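## Task

Take plate G15 out of slot 3 of plate hotel H1 and place it in nest RG, lying flat between the nest's locators with its well A1 at the nest corner labelled A1. Every other plate in H1 must be left exactly as it began. The placement must hold without the robot supporting it; finish by releasing the plate and pulling the gripper away.

## Robot and tools

Robot: a single six-joint arm ending in a two-finger parallel gripper. No Cartesian control exists; every motion command is given as joint angles.

Frames: the scene frame sits on the table surface right under the arm's base. +z is up; facing along +x, +y lies to the left. The base itself may lean slightly relative to the table. Camera extrinsics are expressed in this frame.

Objects: hotel H1 holds 6 shelves numbered upward from slot 1 at the bottom. Each shelf is a two-prong fork with locating pins, and stored plates face the front with a short end. On any labelled plate or nest, well A1 lies at the labelled short end, in the corner opposite the labelled long side. Use this to orient the plate in the nest.

Tool execute_actions, argument actions (a list holding zero or one item), optional pictures (boolean).
- Empty list: nothing new is commanded; the current state comes back, with images.
- Motion item: {"rows": [...], "steps": n}. rows is one list for the single arm containing 1 to 15 rows; each row is exactly 7 numbers in this order: waist, shoulder, elbow, wrist pitch, wrist yaw, wrist roll (absolute target joint angles in radians, the same convention Joint positions reports), then the gripper opening. steps is 8 to 15 control steps of 1/30 s (default 15). Row k drives step k; if steps outnumber rows, the final row keeps being used.
- Wait item: {"steps": n} with n up to 300; it issues no command and returns when that many steps have elapsed since the previous result, thinking time included.
Joint ranges (rad): waist -2.880..2.880, shoulder 0.000..3.142, elbow 0.000..3.019, wrist pitch -1.693..1.571, wrist yaw -1.571..1.571, wrist roll -2.094..2.094. A call is rejected (nothing is sent) if any target exceeds a range end by over 0.019 and also lies beyond that joint's last reported angle. True ends may differ from these by up to 0.019; a target beyond the true end is clipped there, and the result may print "joint sent to its limit" (possibly referring to an earlier, still-running action). No such line does not prove more travel is available.
Opening: a scale from -1 (shut) to +1 (wide open, pad gap 0.094 m). Between the extremes the fingers go to where grip_measured equals your value. To hold a plate, command roughly 0.03 below grip_measured for a firm grasp; a smaller margin holds more gently. Pads push with about 50 to 62 N each (less on some grippers, and less for parts under about 2 mm thick), with a brief harder spike on first contact. Gripper readings may carry a constant offset of about 1 mm throughout a scene.

Motion limits: each joint's sent target is capped at a set distance from its measured angle per step (waist 0.264, shoulder 0.32, elbow 0.276, wrist pitch 0.33, wrist yaw 0.186, wrist roll 0.522 rad), and if the targets would shift the gripper over 70 mm from where it is, all are pulled back proportionally. So distant goals take several actions. Moves of only a few mm may not move the hand at all. The arm continues toward the last row sent until it has nearly stopped or a step is HELD; after that only a fresh action pushes it further, though fingers finish opening or closing.

Timing of results: each result is captured 8 steps before its action completes; those last steps run afterwards, and the next action begins only after them.

Result lines: Joint positions and Joint velocities give the six joints in order (rad, rad/s), then the pad gap (m, m/s). grip_measured is the opening on the command scale. "joint command not followed" means the clearance check altered or stopped targets on some steps (mounting blocks and posts count as the arm's own body); HELD flags the steps where your row was not sent in full. MOTOR HOT appears from 85 °C; at 100 °C an OVER-TEMPERATURE FAULT occurs, motors and gripper go limp until cooled and the arm drops, so do not linger while carrying a load, since heating continues even while you think.

Tool zoom_image: camera (cam_head_left, cam_head_right or cam_wrist) and region [x0, y0, x1, y1] in that camera's pixels, origin top-left, at most 504 by 504. It returns an enlarged view of that camera's latest image. Image sizes: head cameras 896x504, wrist 504x504. Images arrive only with an empty action list or pictures: true.

Tool finished_scene: argument scene, the number of the scene being ended. Sending a reply with no tool call ends everything.

Cautions: something may briefly pull on the held plate, so grip firmly. Do not disturb the other plates in H1, and never let anything fall or be pushed off the table, which ends the scene. Avoid drops, slips, slams and hard contact; move smoothly. Release the plate before finishing and back the gripper away.

Each tool is called after "Request:" by a JSON object that holds its "op" and its "data", one argument or row to a line.

## Session

I'll start by looking at the current state.

Request:
{"op": "execute_actions", "data": {
  "actions": [],
  "pictures": true
}}

Scene clock: 0.00 s of 7200.00 s.
grip_measured=+1.000
Joint positions: [-1.192  1.343  1.057 -0.372  0.078 -0.633  0.094]
Joint velocities: [-0.015  0.005  0.012 -0.032 -0.051 -0.022  0.   ]
Motor temperatures (°C, as the motors report them): [33 35 33 31 33 31]

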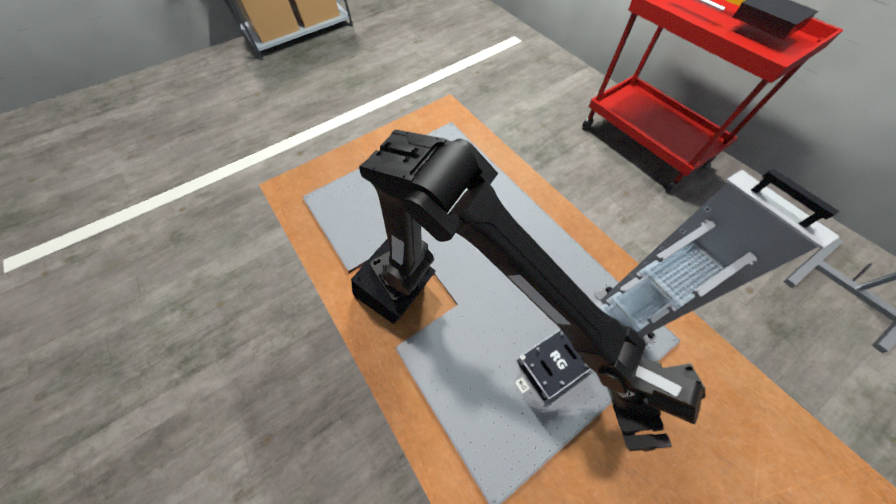

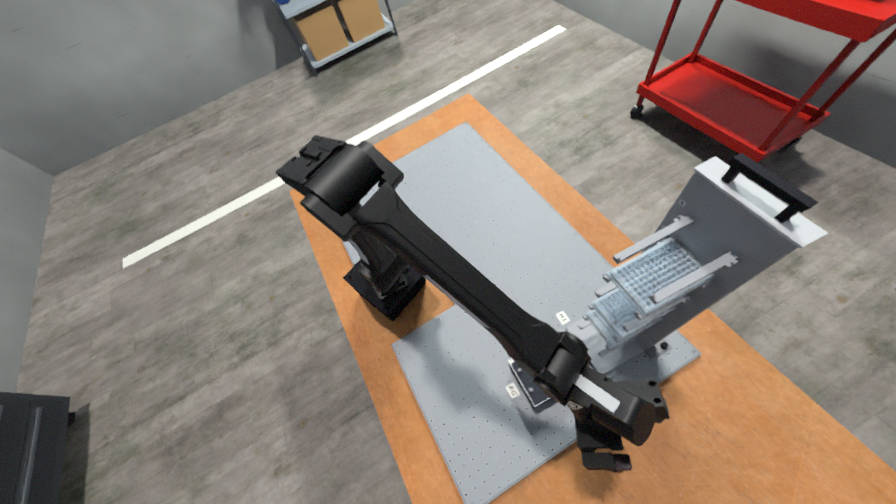

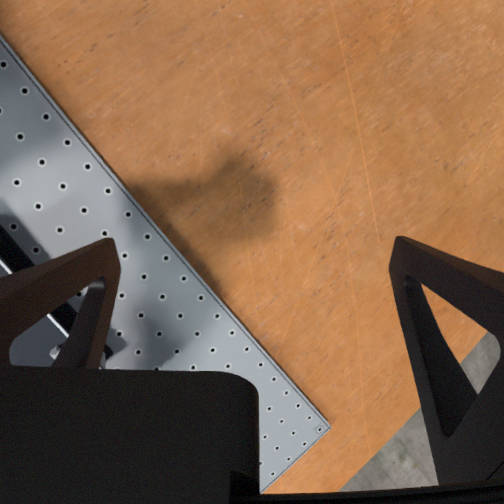

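Request:
{"op": "zoom_image", "data": {
  "camera": "cam_head_left",
  "region": [330, 110, 530, 340]
}}

Request:
{"op": "zoom_image", "data": {
  "camera": "cam_head_left",
  "region": [490, 160, 850, 460]
}}

Request:
{"op": "zoom_image", "data": {
  "camera": "cam_head_right",
  "region": [490, 150, 850, 480]
}}

Request:
{"op": "zoom_image", "data": {
  "camera": "cam_head_right",
  "region": [260, 120, 460, 340]
}}

Region (330, 110, 530, 340) of cam_head_left's 896x504 image, scaled by 2.191, with more detail than that image has; it fills the left 438 columns of this view, and the rest is white.

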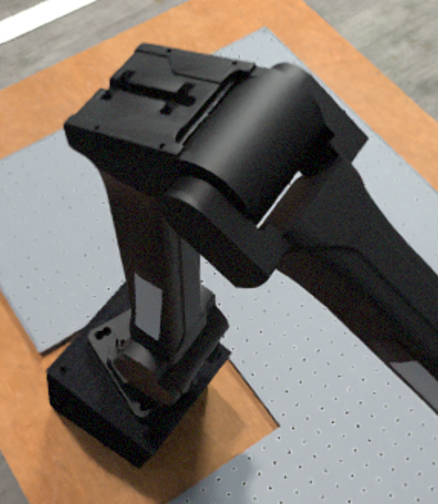

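Region (490, 160, 850, 460) of cam_head_left's 896x504 image, scaled by 1.400, with more detail than that image has.

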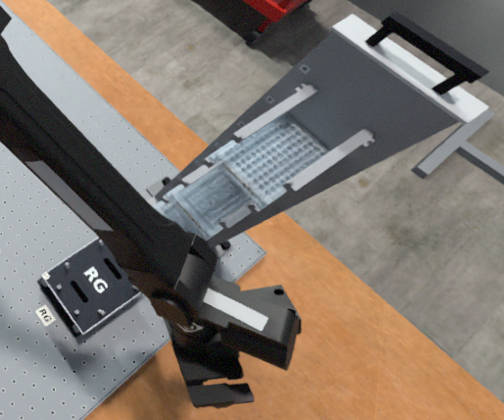

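Region (490, 150, 850, 480) of cam_head_right's 896x504 image, scaled by 1.400, with more detail than that image has; it fills the top 462 rows of this view, and the rest is white.

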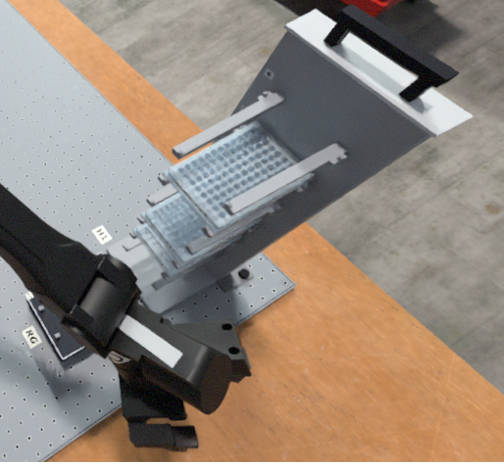

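Region (260, 120, 460, 340) of cam_head_right's 896x504 image, scaled by 2.291, with more detail than that image has; it fills the left 458 columns of this view, and the rest is white.

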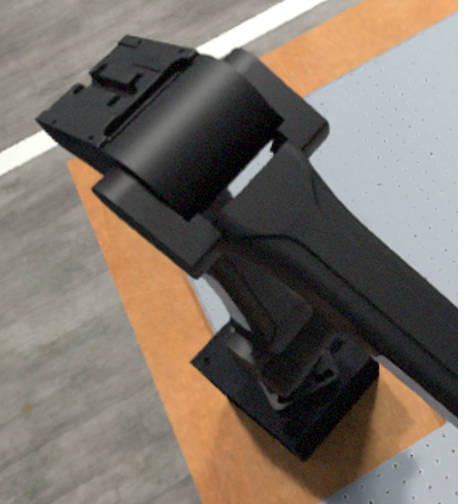

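Request:
{"op": "zoom_image", "data": {
  "camera": "cam_head_left",
  "region": [340, 220, 470, 340]
}}

Request:
{"op": "zoom_image", "data": {
  "camera": "cam_head_right",
  "region": [330, 220, 460, 340]
}}

Request:
{"op": "zoom_image", "data": {
  "camera": "cam_head_left",
  "region": [500, 300, 730, 470]
}}

Request:
{"op": "zoom_image", "data": {
  "camera": "cam_head_right",
  "region": [480, 290, 710, 490]
}}

Region (340, 220, 470, 340) of cam_head_left's 896x504 image, scaled by 3.877, with more detail than that image has; it fills the top 465 rows of this view, and the rest is white.

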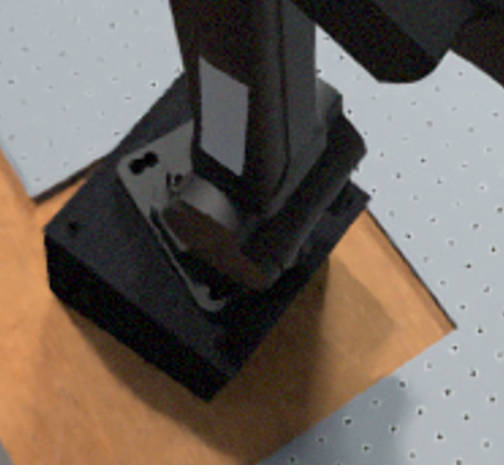

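Region (330, 220, 460, 340) of cam_head_right's 896x504 image, scaled by 3.877, with more detail than that image has; it fills the top 465 rows of this view, and the rest is white.

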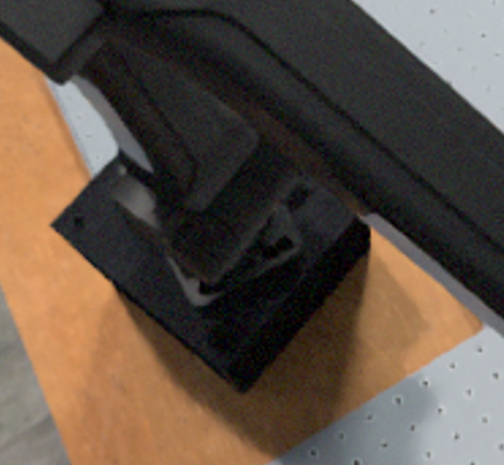

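Region (500, 300, 730, 470) of cam_head_left's 896x504 image, scaled by 2.191, with more detail than that image has; it fills the top 373 rows of this view, and the rest is white.

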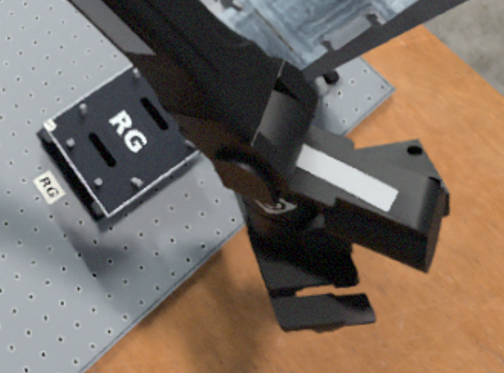

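Region (480, 290, 710, 490) of cam_head_right's 896x504 image, scaled by 2.191, with more detail than that image has; it fills the top 438 rows of this view, and the rest is white.

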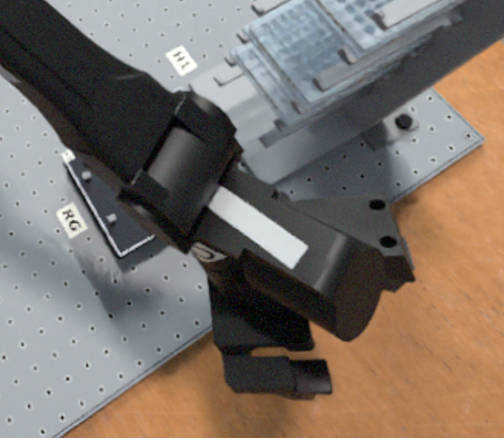

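Request:
{"op": "execute_actions", "data": {
  "actions": [
    {"rows": [[-1.4,1.343,1.057,0.0,0.0,0.0,1]], "steps": 15}
  ],
  "pictures": false
}}

Request:
{"op": "execute_actions", "data": {
  "actions": [
    {"steps": 20}
  ],
  "pictures": true
}}

Scene clock: 14.03 s of 7200.00 s.
grip_measured=+1.000
Joint positions: [-1.366  1.344  1.047 -0.047  0.002 -0.212  0.094]
Joint velocities: [-0.904 -0.015 -0.002  0.598 -0.037  1.458  0.   ]
Motor temperatures (°C, as the motors report them): [33 36 36 31 33 31]
Steps of this call (steps 1 to 90: nothing new was sent; then 10.80 s passed at rest; steps 91 to 97: the first 7 steps of this action). Readings (joint positions):
91: [-1.200 1.343 1.052 -0.333 0.050 -0.583]
92: [-1.215 1.344 1.047 -0.270 0.029 -0.523]
94: [-1.267 1.345 1.047 -0.161 0.009 -0.394]
97: the state above

Scene clock: 14.70 s of 7200.00 s.
grip_measured=+1.000
Joint positions: [-1.409  1.344  1.047 -0.018  0.001 -0.012  0.094]
Joint velocities: [-0.015 -0.015  0.002 -0.027 -0.007  0.066  0.   ]
Motor temperatures (°C, as the motors report them): [33 36 36 31 33 31]
Kept back: nothing.
Steps of this call (steps 1 to 8: the last 8 steps of your previous action; steps 9 to 20: the robot went on to your last target). Readings (joint positions):
1: [-1.394 1.344 1.047 -0.032 0.002 -0.171]
2: [-1.414 1.344 1.047 -0.024 0.003 -0.138]
4: [-1.432 1.344 1.047 -0.020 0.004 -0.090]
8: [-1.420 1.344 1.047 -0.018 0.002 -0.043]
20: the state above

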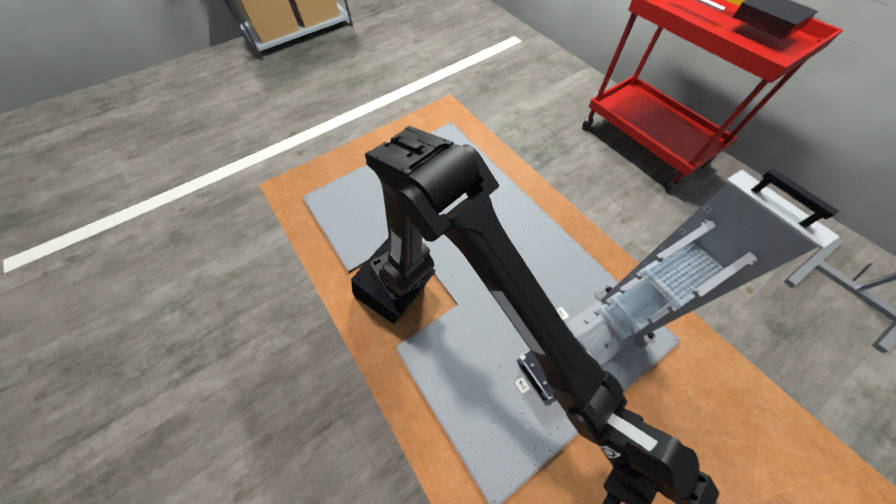

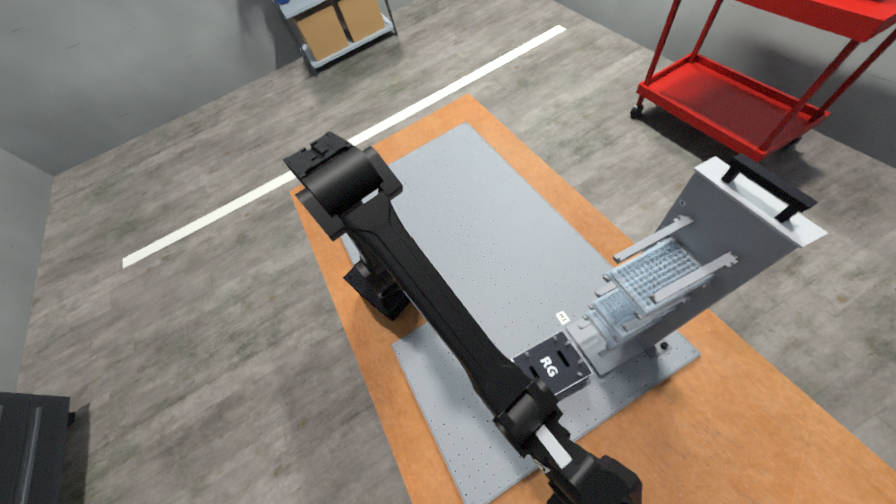

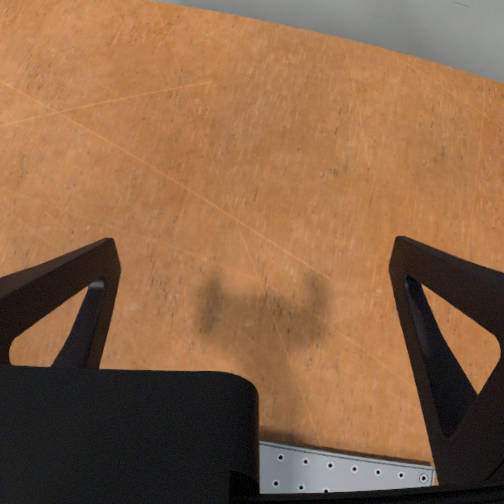

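Request:
{"op": "execute_actions", "data": {
  "actions": [
    {"rows": [[-1.4,0.75,0.4,0.4,0.0,0.0,1]], "steps": 15}
  ],
  "pictures": false
}}

Request:
{"op": "execute_actions", "data": {
  "actions": [
    {"steps": 20}
  ],
  "pictures": true
}}

Scene clock: 18.87 s of 7200.00 s.
grip_measured=+1.000
Joint positions: [-1.409  1.01   0.66   0.296  0.001 -0.011  0.094]
Joint velocities: [-0.015 -2.183 -1.795  0.667 -0.022  0.007  0.   ]
Motor temperatures (°C, as the motors report them): [33 37 36 31 33 31]
Steps of this call (steps 1 to 15: the robot went on to your last target; steps 16 to 90: nothing new was sent; then 0.93 s passed at rest; steps 91 to 97: the first 7 steps of this action). Readings (joint positions):
91: [-1.409 1.332 1.023 0.026 0.001 -0.011]
92: [-1.409 1.302 0.974 0.093 0.001 -0.011]
94: [-1.409 1.207 0.851 0.197 0.001 -0.011]
97: the state above

Scene clock: 19.53 s of 7200.00 s.
grip_measured=+1.000
Joint positions: [-1.409  0.748  0.39   0.385  0.001 -0.011  0.094]
Joint velocities: [ 0.015 -0.024  0.007  0.002  0.007  0.051  0.   ]
Motor temperatures (°C, as the motors report them): [33 37 36 31 33 31]
Kept back: nothing.
Steps of this call (steps 1 to 8: the last 8 steps of your previous action; steps 9 to 20: the robot went on to your last target). Readings (joint positions):
1: [-1.409 0.934 0.594 0.319 0.001 -0.011]
2: [-1.409 0.856 0.528 0.344 0.001 -0.011]
4: [-1.409 0.730 0.427 0.370 0.001 -0.011]
8: [-1.409 0.701 0.390 0.382 0.001 -0.011]
20: the state above

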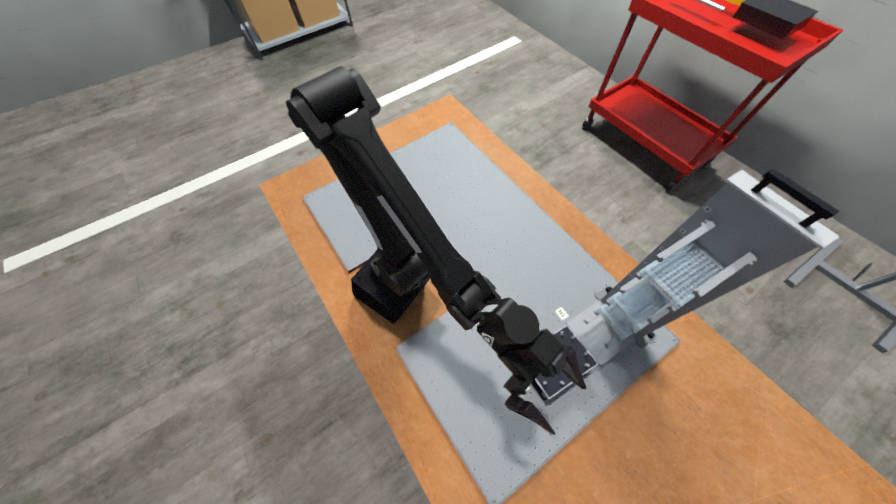

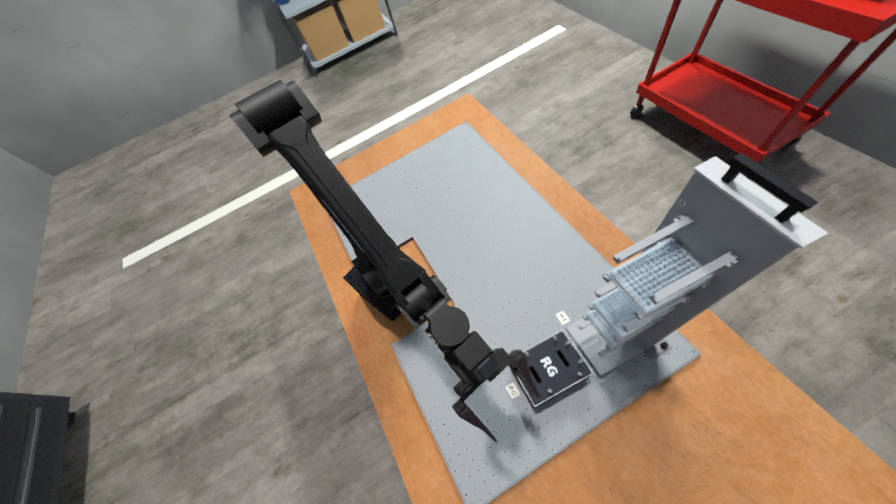

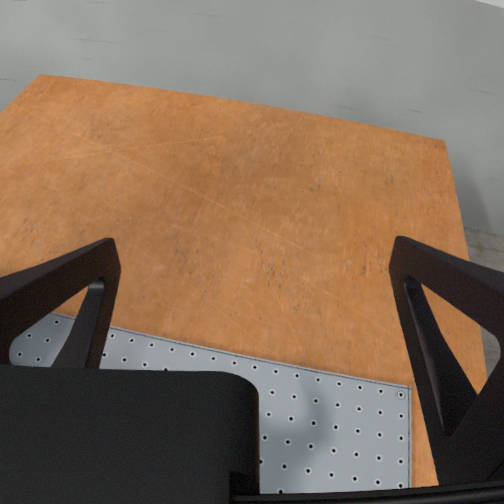

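Request:
{"op": "zoom_image", "data": {
  "camera": "cam_head_right",
  "region": [490, 230, 730, 430]
}}

Request:
{"op": "zoom_image", "data": {
  "camera": "cam_head_left",
  "region": [430, 250, 690, 450]
}}

Request:
{"op": "zoom_image", "data": {
  "camera": "cam_head_right",
  "region": [380, 260, 580, 460]
}}

Region (490, 230, 730, 430) of cam_head_right's 896x504 image, scaled by 2.100, with more detail than that image has.

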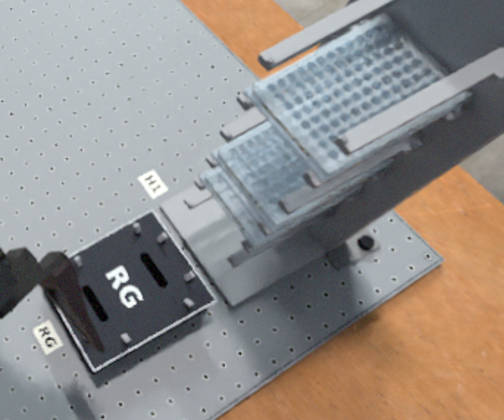

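Region (430, 250, 690, 450) of cam_head_left's 896x504 image, scaled by 1.938, with more detail than that image has; it fills the top 388 rows of this view, and the rest is white.

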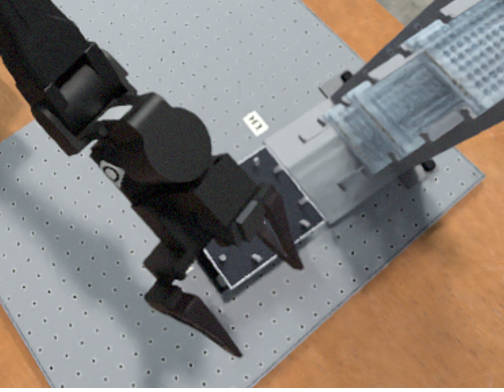

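Region (380, 260, 580, 460) of cam_head_right's 896x504 image, scaled by 2.520, with more detail than that image has.

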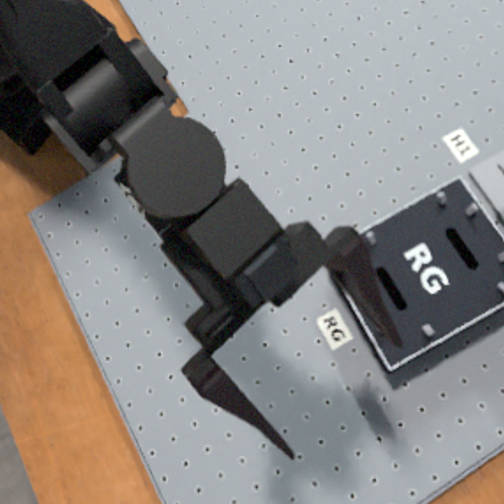

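Request:
{"op": "zoom_image", "data": {
  "camera": "cam_head_left",
  "region": [270, 50, 430, 190]
}}

Request:
{"op": "zoom_image", "data": {
  "camera": "cam_head_right",
  "region": [210, 60, 370, 200]
}}

Request:
{"op": "zoom_image", "data": {
  "camera": "cam_wrist",
  "region": [0, 0, 504, 504]
}}

Region (270, 50, 430, 190) of cam_head_left's 896x504 image, scaled by 3.150, with more detail than that image has; it fills the top 441 rows of this view, and the rest is white.

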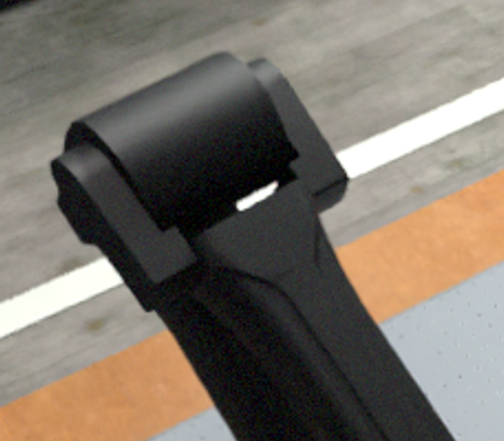

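Region (210, 60, 370, 200) of cam_head_right's 896x504 image, scaled by 3.150, with more detail than that image has; it fills the top 441 rows of this view, and the rest is white.

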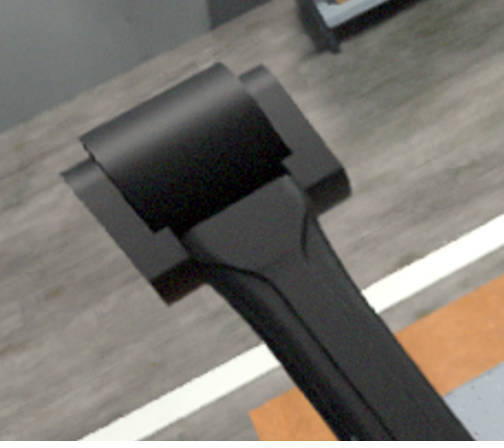

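Region (0, 0, 504, 504) of cam_wrist's 504x504 image, scaled by 1.000.

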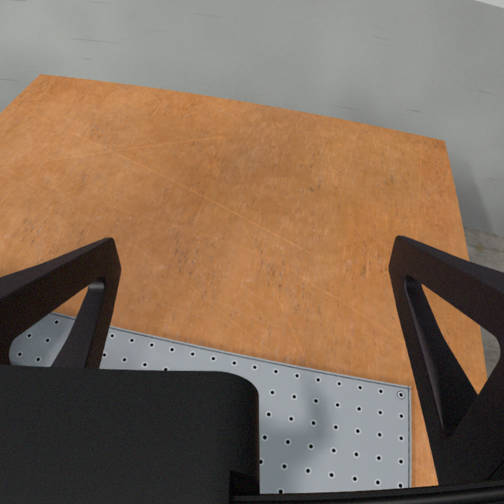

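Request:
{"op": "zoom_image", "data": {
  "camera": "cam_wrist",
  "region": [336, 110, 504, 504]
}}

Request:
{"op": "zoom_image", "data": {
  "camera": "cam_wrist",
  "region": [0, 290, 420, 504]
}}

Region (336, 110, 504, 504) of cam_wrist's 504x504 image, scaled by 1.279, with more detail than that image has; it fills the left 215 columns of this view, and the rest is white.

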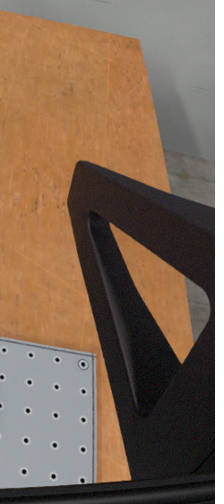

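Region (0, 290, 420, 504) of cam_wrist's 504x504 image, scaled by 1.200, with more detail than that image has; it fills the top 257 rows of this view, and the rest is white.

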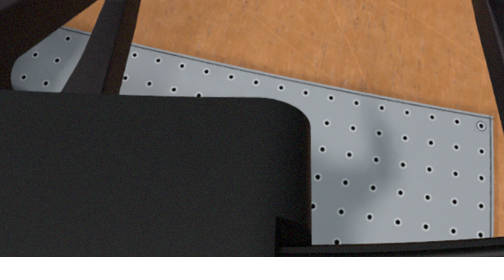

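Request:
{"op": "execute_actions", "data": {
  "actions": [
    {"rows": [[-1.4,0.5,0.3,1.2,0.0,0.0,1]], "steps": 15}
  ],
  "pictures": false
}}

Request:
{"op": "execute_actions", "data": {
  "actions": [
    {"rows": [[-0.9,0.5,0.3,1.2,0.0,0.0,1],[-0.9,0.5,0.3,1.2,0.0,0.0,1],[-0.9,0.5,0.3,1.2,0.0,0.0,1],[-0.9,0.5,0.3,1.2,0.0,0.0,1],[-0.9,0.5,0.3,1.2,0.0,0.0,1],[-0.9,0.5,0.3,1.2,0.0,0.0,1],[-0.9,0.5,0.3,1.2,0.0,0.0,1],[-0.9,0.5,0.3,1.2,0.0,0.0,1],[-0.9,0.5,0.3,1.2,0.0,0.0,1],[-0.9,0.5,0.3,1.2,0.0,0.0,1],[-0.9,0.5,0.3,1.2,0.0,0.0,1],[-0.9,0.5,0.3,1.2,0.0,0.0,1],[-0.9,0.5,0.3,1.2,0.0,0.0,1],[-0.9,0.5,0.3,1.2,0.0,0.0,1],[-0.9,0.5,0.3,1.2,0.0,0.0,1]], "steps": 15}
  ],
  "pictures": true
}}

Scene clock: 26.13 s of 7200.00 s.
grip_measured=+1.000
Joint positions: [-1.409  0.527  0.304  0.903  0.001 -0.011  0.094]
Joint velocities: [-0.024 -0.698  0.002  3.065 -0.007 -0.007  0.   ]
Motor temperatures (°C, as the motors report them): [33 36 37 31 33 31]
Steps of this call (steps 1 to 15: the robot went on to your last target; steps 16 to 90: nothing new was sent; then 3.37 s passed at rest; steps 91 to 97: the first 7 steps of this action). Readings (joint positions):
91: [-1.409 0.738 0.379 0.428 0.001 -0.011]
92: [-1.409 0.712 0.357 0.498 0.001 -0.011]
94: [-1.409 0.631 0.320 0.636 0.001 -0.011]
97: the state above

Scene clock: 26.63 s of 7200.00 s.
grip_measured=+1.000
Joint positions: [-0.908  0.494  0.304  1.186 -0.003 -0.01   0.094]
Joint velocities: [ 1.294  0.005 -0.012 -0.017 -0.051  0.051  0.   ]
Motor temperatures (°C, as the motors report them): [33 36 37 31 33 31]
Steps of this call (steps 1 to 8: the last 8 steps of your previous action; steps 9 to 15: the first 7 steps of this action). Readings (joint positions):
9: [-1.385 0.486 0.304 1.186 0.008 -0.010]
10: [-1.320 0.490 0.304 1.186 0.008 -0.010]
12: [-1.142 0.493 0.304 1.186 0.005 -0.010]
15: the state above

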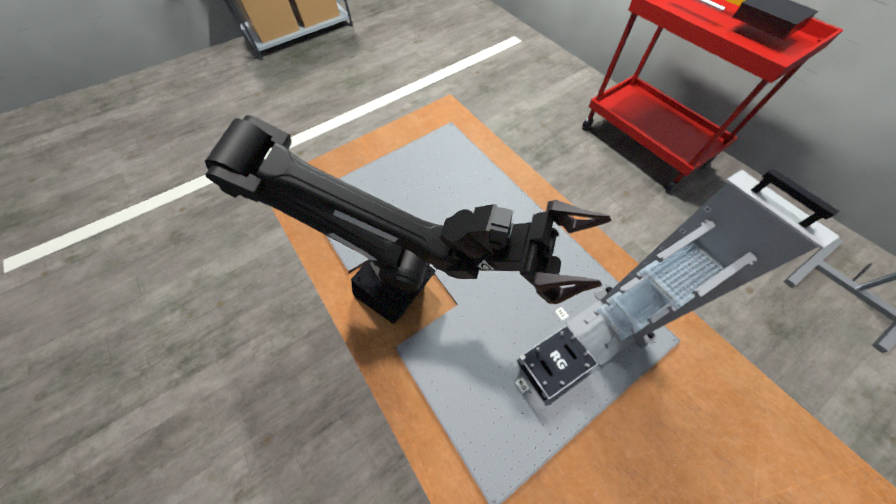

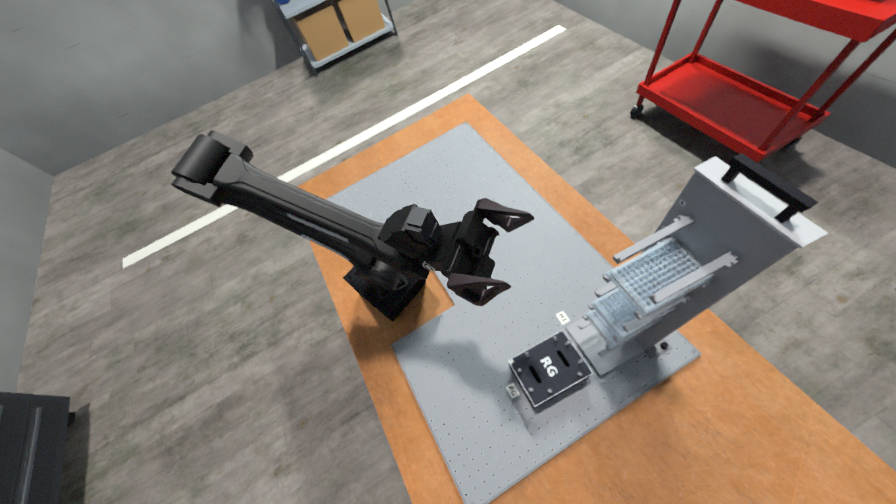

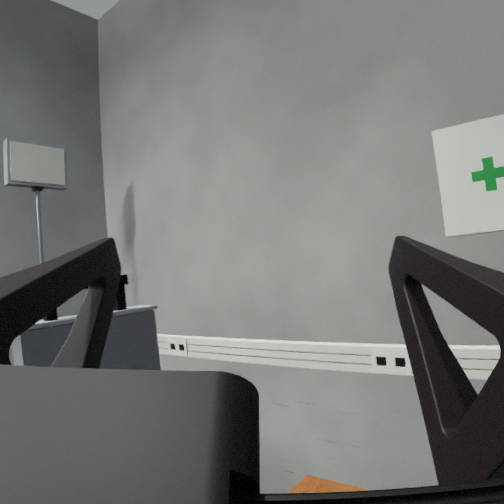

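Request:
{"op": "zoom_image", "data": {
  "camera": "cam_wrist",
  "region": [0, 0, 252, 252]
}}

Request:
{"op": "zoom_image", "data": {
  "camera": "cam_wrist",
  "region": [336, 90, 504, 258]
}}

Request:
{"op": "execute_actions", "data": {
  "actions": [
    {"rows": [[0.4,0.5,0.3,1.2,0.0,0.0,1]], "steps": 15}
  ],
  "pictures": false
}}

Request:
{"op": "execute_actions", "data": {
  "actions": [
    {"steps": 25}
  ],
  "pictures": true
}}

Region (0, 0, 252, 252) of cam_wrist's 504x504 image, scaled by 2.000, with more detail than that image has.

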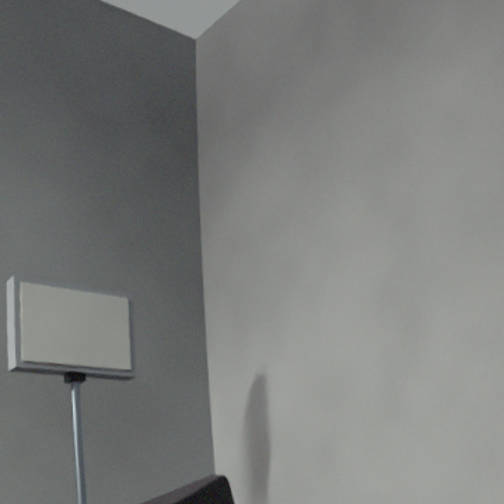

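Region (336, 90, 504, 258) of cam_wrist's 504x504 image, scaled by 3.000, with more detail than that image has.

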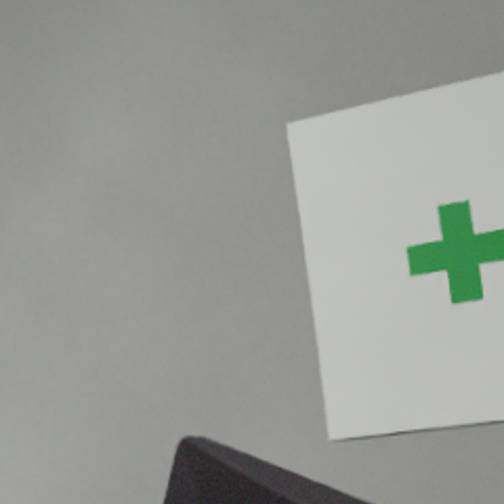

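Scene clock: 27.93 s of 7200.00 s.
grip_measured=+1.000
Joint positions: [-0.33   0.494  0.304  1.186  0.001 -0.01   0.094]
Joint velocities: [ 2.867 -0.005 -0.022  0.022 -0.022  0.081  0.   ]
Motor temperatures (°C, as the motors report them): [33 36 37 31 33 31]
Steps of this call (steps 1 to 8: the last 8 steps of your previous action; steps 9 to 30: the robot went on to your last target; steps 31 to 32: nothing new was sent; steps 33 to 39: the first 7 steps of this action). Readings (joint positions):
33: [-0.865 0.494 0.304 1.186 0.006 -0.010]
34: [-0.800 0.494 0.304 1.186 0.007 -0.010]
36: [-0.622 0.494 0.304 1.186 0.004 -0.010]
39: the state above

Scene clock: 28.77 s of 7200.00 s.
grip_measured=+1.000
Joint positions: [ 0.411  0.494  0.304  1.186 -0.002 -0.01   0.094]
Joint velocities: [-0.005  0.005  0.017 -0.002 -0.007 -0.007  0.   ]
Motor temperatures (°C, as the motors report them): [33 36 37 31 33 31]
Kept back: nothing.
Steps of this call (steps 1 to 8: the last 8 steps of your previous action; steps 9 to 25: the robot went on to your last target). Readings (joint positions):
1: [-0.231 0.494 0.304 1.186 0.001 -0.010]
2: [-0.133 0.494 0.304 1.186 0.001 -0.010]
4: [0.064 0.494 0.304 1.186 0.000 -0.010]
8: [0.396 0.494 0.304 1.186 -0.004 -0.010]
25: the state above

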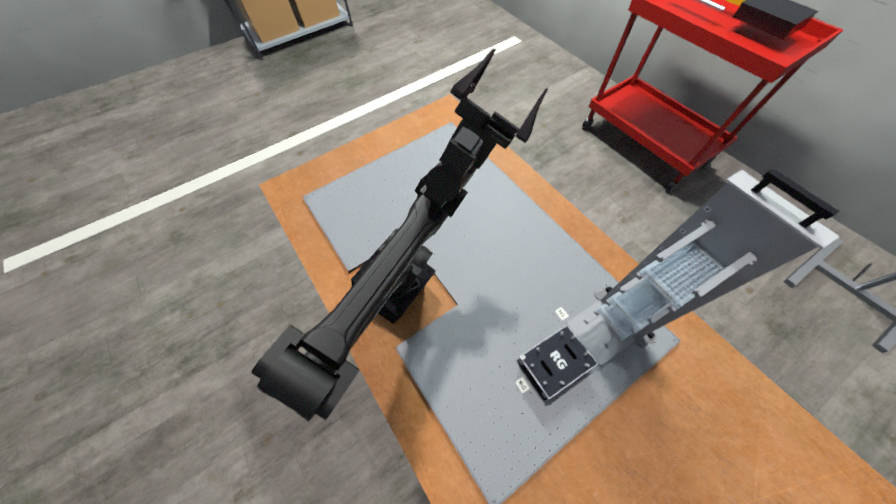

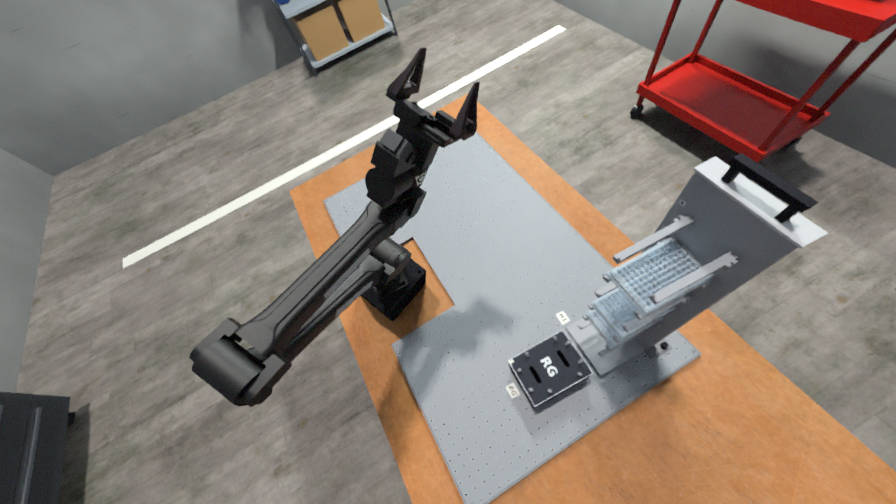

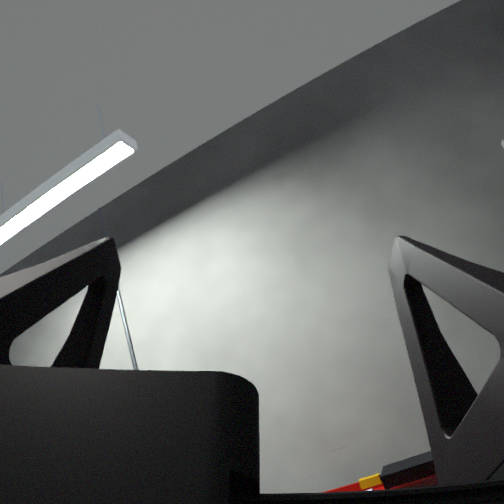

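Request:
{"op": "zoom_image", "data": {
  "camera": "cam_head_left",
  "region": [240, 240, 460, 430]
}}

Request:
{"op": "zoom_image", "data": {
  "camera": "cam_head_right",
  "region": [180, 230, 440, 420]
}}

Request:
{"op": "zoom_image", "data": {
  "camera": "cam_head_left",
  "region": [400, 40, 580, 240]
}}

Request:
{"op": "zoom_image", "data": {
  "camera": "cam_head_right",
  "region": [340, 40, 520, 240]
}}

Region (240, 240, 460, 430) of cam_head_left's 896x504 image, scaled by 2.291, with more detail than that image has; it fills the top 435 rows of this view, and the rest is white.

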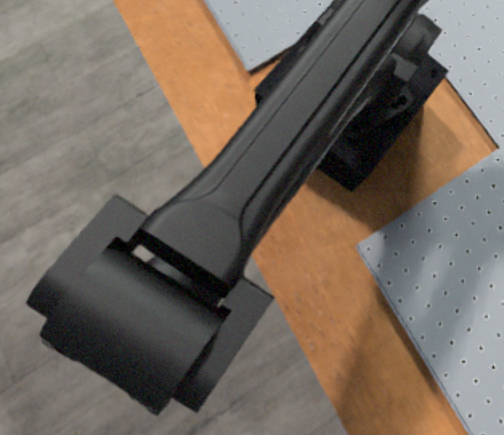

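Region (180, 230, 440, 420) of cam_head_right's 896x504 image, scaled by 1.938, with more detail than that image has; it fills the top 368 rows of this view, and the rest is white.

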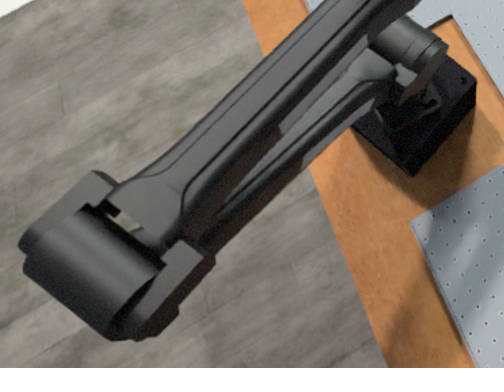

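Region (400, 40, 580, 240) of cam_head_left's 896x504 image, scaled by 2.520, with more detail than that image has; it fills the left 454 columns of this view, and the rest is white.

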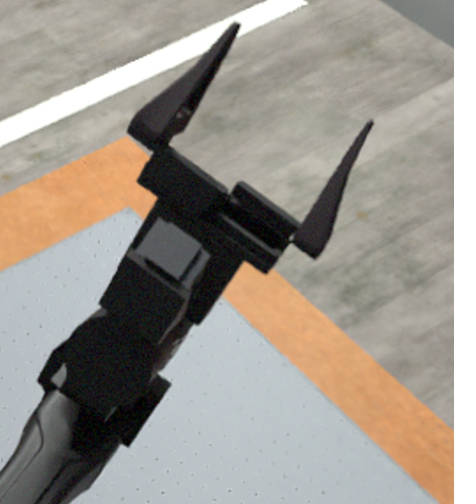

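Region (340, 40, 520, 240) of cam_head_right's 896x504 image, scaled by 2.520, with more detail than that image has; it fills the left 454 columns of this view, and the rest is white.

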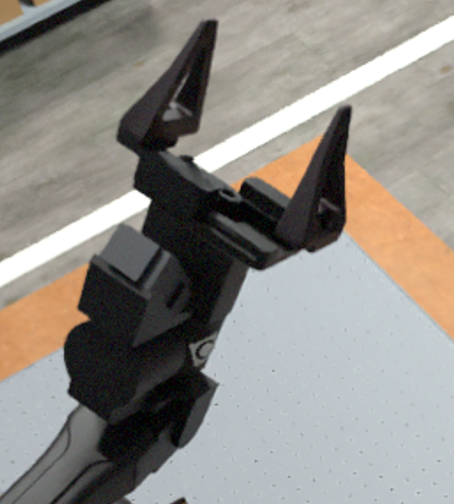

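Request:
{"op": "zoom_image", "data": {
  "camera": "cam_head_left",
  "region": [250, 160, 370, 280]
}}

Request:
{"op": "zoom_image", "data": {
  "camera": "cam_head_right",
  "region": [270, 160, 390, 280]
}}

Request:
{"op": "zoom_image", "data": {
  "camera": "cam_head_left",
  "region": [380, 270, 720, 504]
}}

Request:
{"op": "zoom_image", "data": {
  "camera": "cam_head_right",
  "region": [380, 270, 720, 504]
}}

Region (250, 160, 370, 280) of cam_head_left's 896x504 image, scaled by 4.200, with more detail than that image has.

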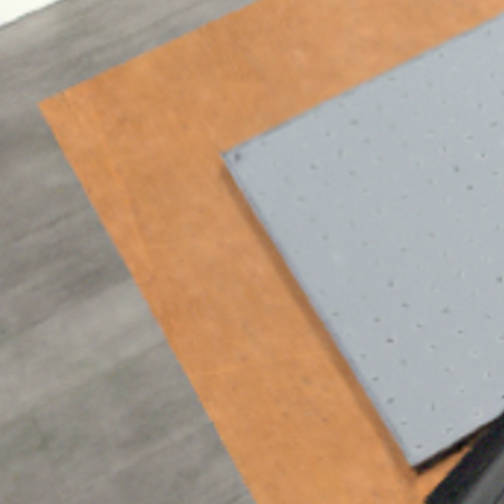

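Region (270, 160, 390, 280) of cam_head_right's 896x504 image, scaled by 4.200, with more detail than that image has.

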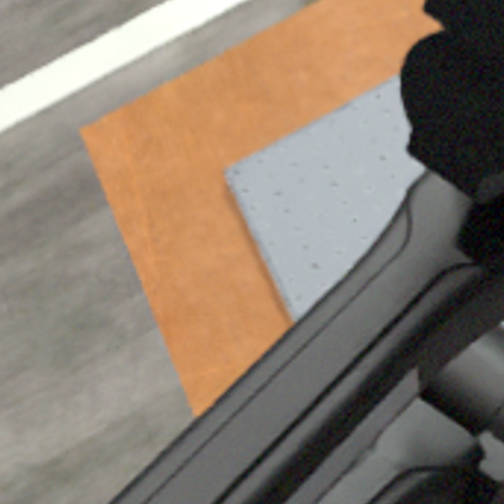

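Region (380, 270, 720, 504) of cam_head_left's 896x504 image, scaled by 1.482, with more detail than that image has; it fills the top 347 rows of this view, and the rest is white.

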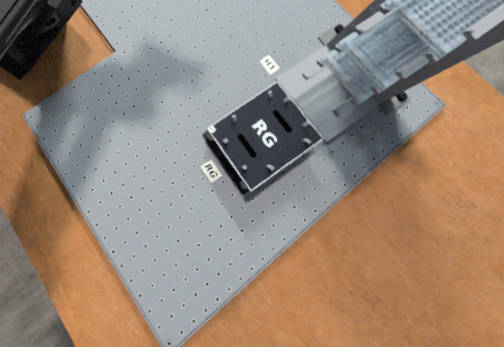

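Region (380, 270, 720, 504) of cam_head_right's 896x504 image, scaled by 1.482, with more detail than that image has; it fills the top 347 rows of this view, and the rest is white.

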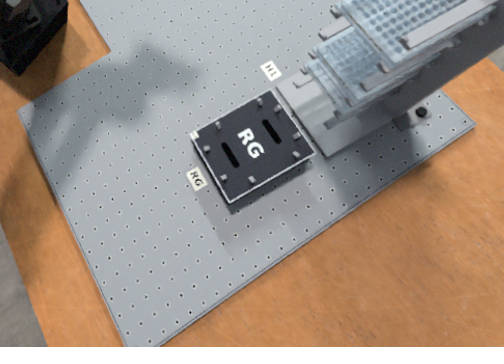

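Request:
{"op": "execute_actions", "data": {
  "actions": [
    {"rows": [[-1.19,0.5,0.3,1.2,0.0,0.0,1]], "steps": 15}
  ],
  "pictures": false
}}

Request:
{"op": "execute_actions", "data": {
  "actions": [
    {"steps": 18}
  ],
  "pictures": false
}}

Request:
{"op": "execute_actions", "data": {
  "actions": [
    {"rows": [[-1.19,0.75,0.39,0.0,0.0,0.0,1]], "steps": 15}
  ],
  "pictures": false
}}

Request:
{"op": "execute_actions", "data": {
  "actions": [
    {"steps": 25}
  ],
  "pictures": true
}}

Scene clock: 38.90 s of 7200.00 s.
grip_measured=+1.000
Joint positions: [-0.148  0.494  0.304  1.186 -0.001 -0.009  0.094]
Joint velocities: [-2.896 -0.015  0.012 -0.012 -0.022  0.081  0.   ]
Motor temperatures (°C, as the motors report them): [33 36 37 31 33 31]
Steps of this call (steps 1 to 15: the robot went on to your last target; steps 16 to 90: nothing new was sent; then 6.90 s passed at rest; steps 91 to 97: the first 7 steps of this action). Readings (joint positions):
91: [0.388 0.494 0.304 1.186 -0.008 -0.009]
92: [0.322 0.494 0.304 1.186 -0.008 -0.009]
94: [0.145 0.494 0.304 1.186 -0.005 -0.009]
97: the state above

Scene clock: 39.50 s of 7200.00 s.
grip_measured=+1.000
Joint positions: [-1.202  0.494  0.304  1.186  0.002 -0.009  0.094]
Joint velocities: [ 0.063  0.015  0.007 -0.037  0.051 -0.095  0.   ]
Motor temperatures (°C, as the motors report them): [33 36 37 31 33 31]
Kept back: nothing.
Steps of this call (steps 1 to 8: the last 8 steps of your previous action; steps 9 to 18: the robot went on to your last target). Readings (joint positions):
1: [-0.246 0.494 0.304 1.186 -0.001 -0.009]
2: [-0.344 0.494 0.304 1.186 -0.001 -0.009]
4: [-0.542 0.494 0.304 1.186 -0.001 -0.009]
8: [-0.936 0.494 0.304 1.186 -0.001 -0.009]
18: the state above

Scene clock: 39.73 s of 7200.00 s.
grip_measured=+1.000
Joint positions: [-1.202  0.709  0.354  0.684  0.002 -0.009  0.094]
Joint velocities: [-0.024  0.962  0.217 -3.201  0.051 -0.022  0.   ]
Motor temperatures (°C, as the motors report them): [33 36 37 31 33 31]
Steps of this call (steps 1 to 7: the first 7 steps of this action). Readings (joint positions):
1: [-1.202 0.501 0.307 1.154 0.002 -0.009]
2: [-1.202 0.521 0.314 1.097 0.002 -0.009]
4: [-1.202 0.592 0.329 0.968 0.002 -0.009]
7: the state above

Scene clock: 40.57 s of 7200.00 s.
grip_measured=+1.000
Joint positions: [-1.202  0.759  0.359  0.011  0.002 -0.009  0.094]
Joint velocities: [-0.005 -0.005 -0.007  0.007 -0.081 -0.037  0.   ]
Motor temperatures (°C, as the motors report them): [33 36 37 31 33 31]
Kept back: nothing.
Steps of this call (steps 1 to 8: the last 8 steps of your previous action; steps 9 to 25: the robot went on to your last target). Readings (joint positions):
1: [-1.202 0.738 0.358 0.573 0.002 -0.009]
2: [-1.202 0.757 0.359 0.462 0.002 -0.009]
4: [-1.202 0.771 0.359 0.236 0.002 -0.009]
8: [-1.202 0.770 0.359 0.031 0.002 -0.009]
25: the state above

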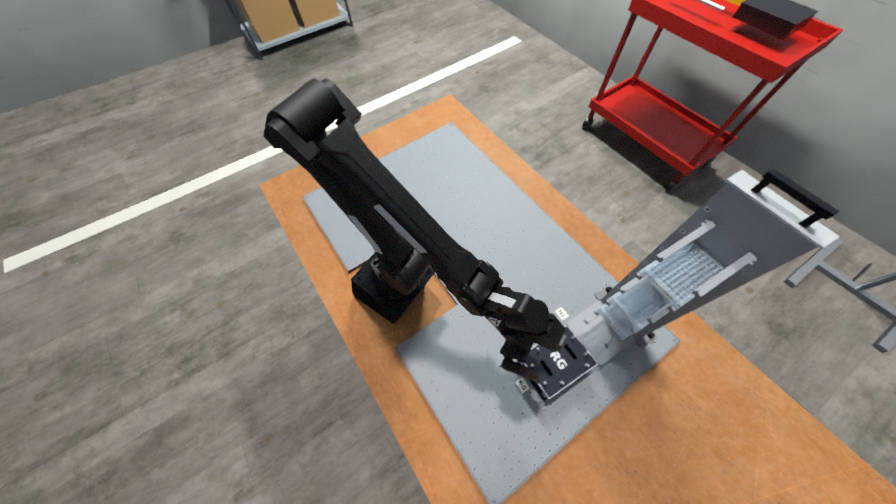

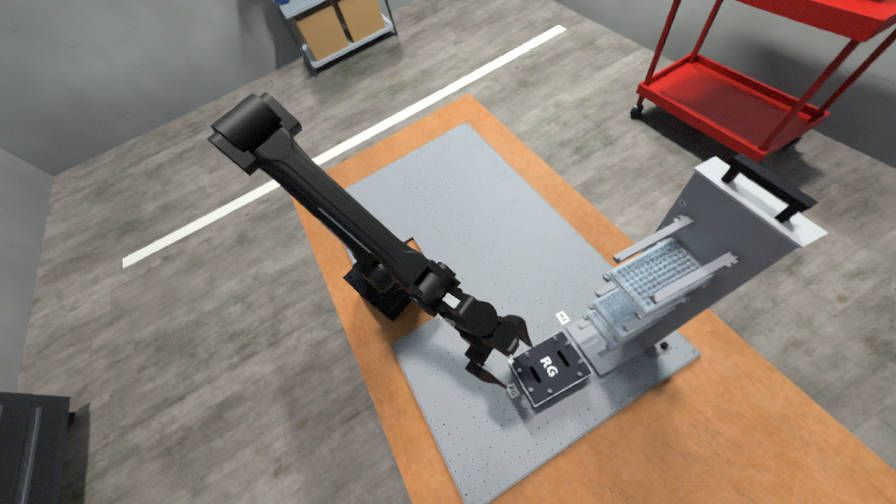

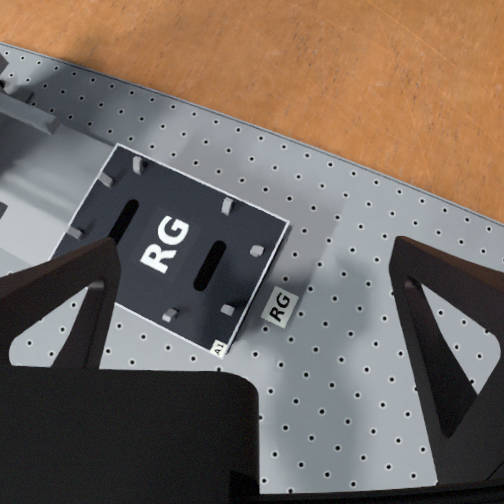

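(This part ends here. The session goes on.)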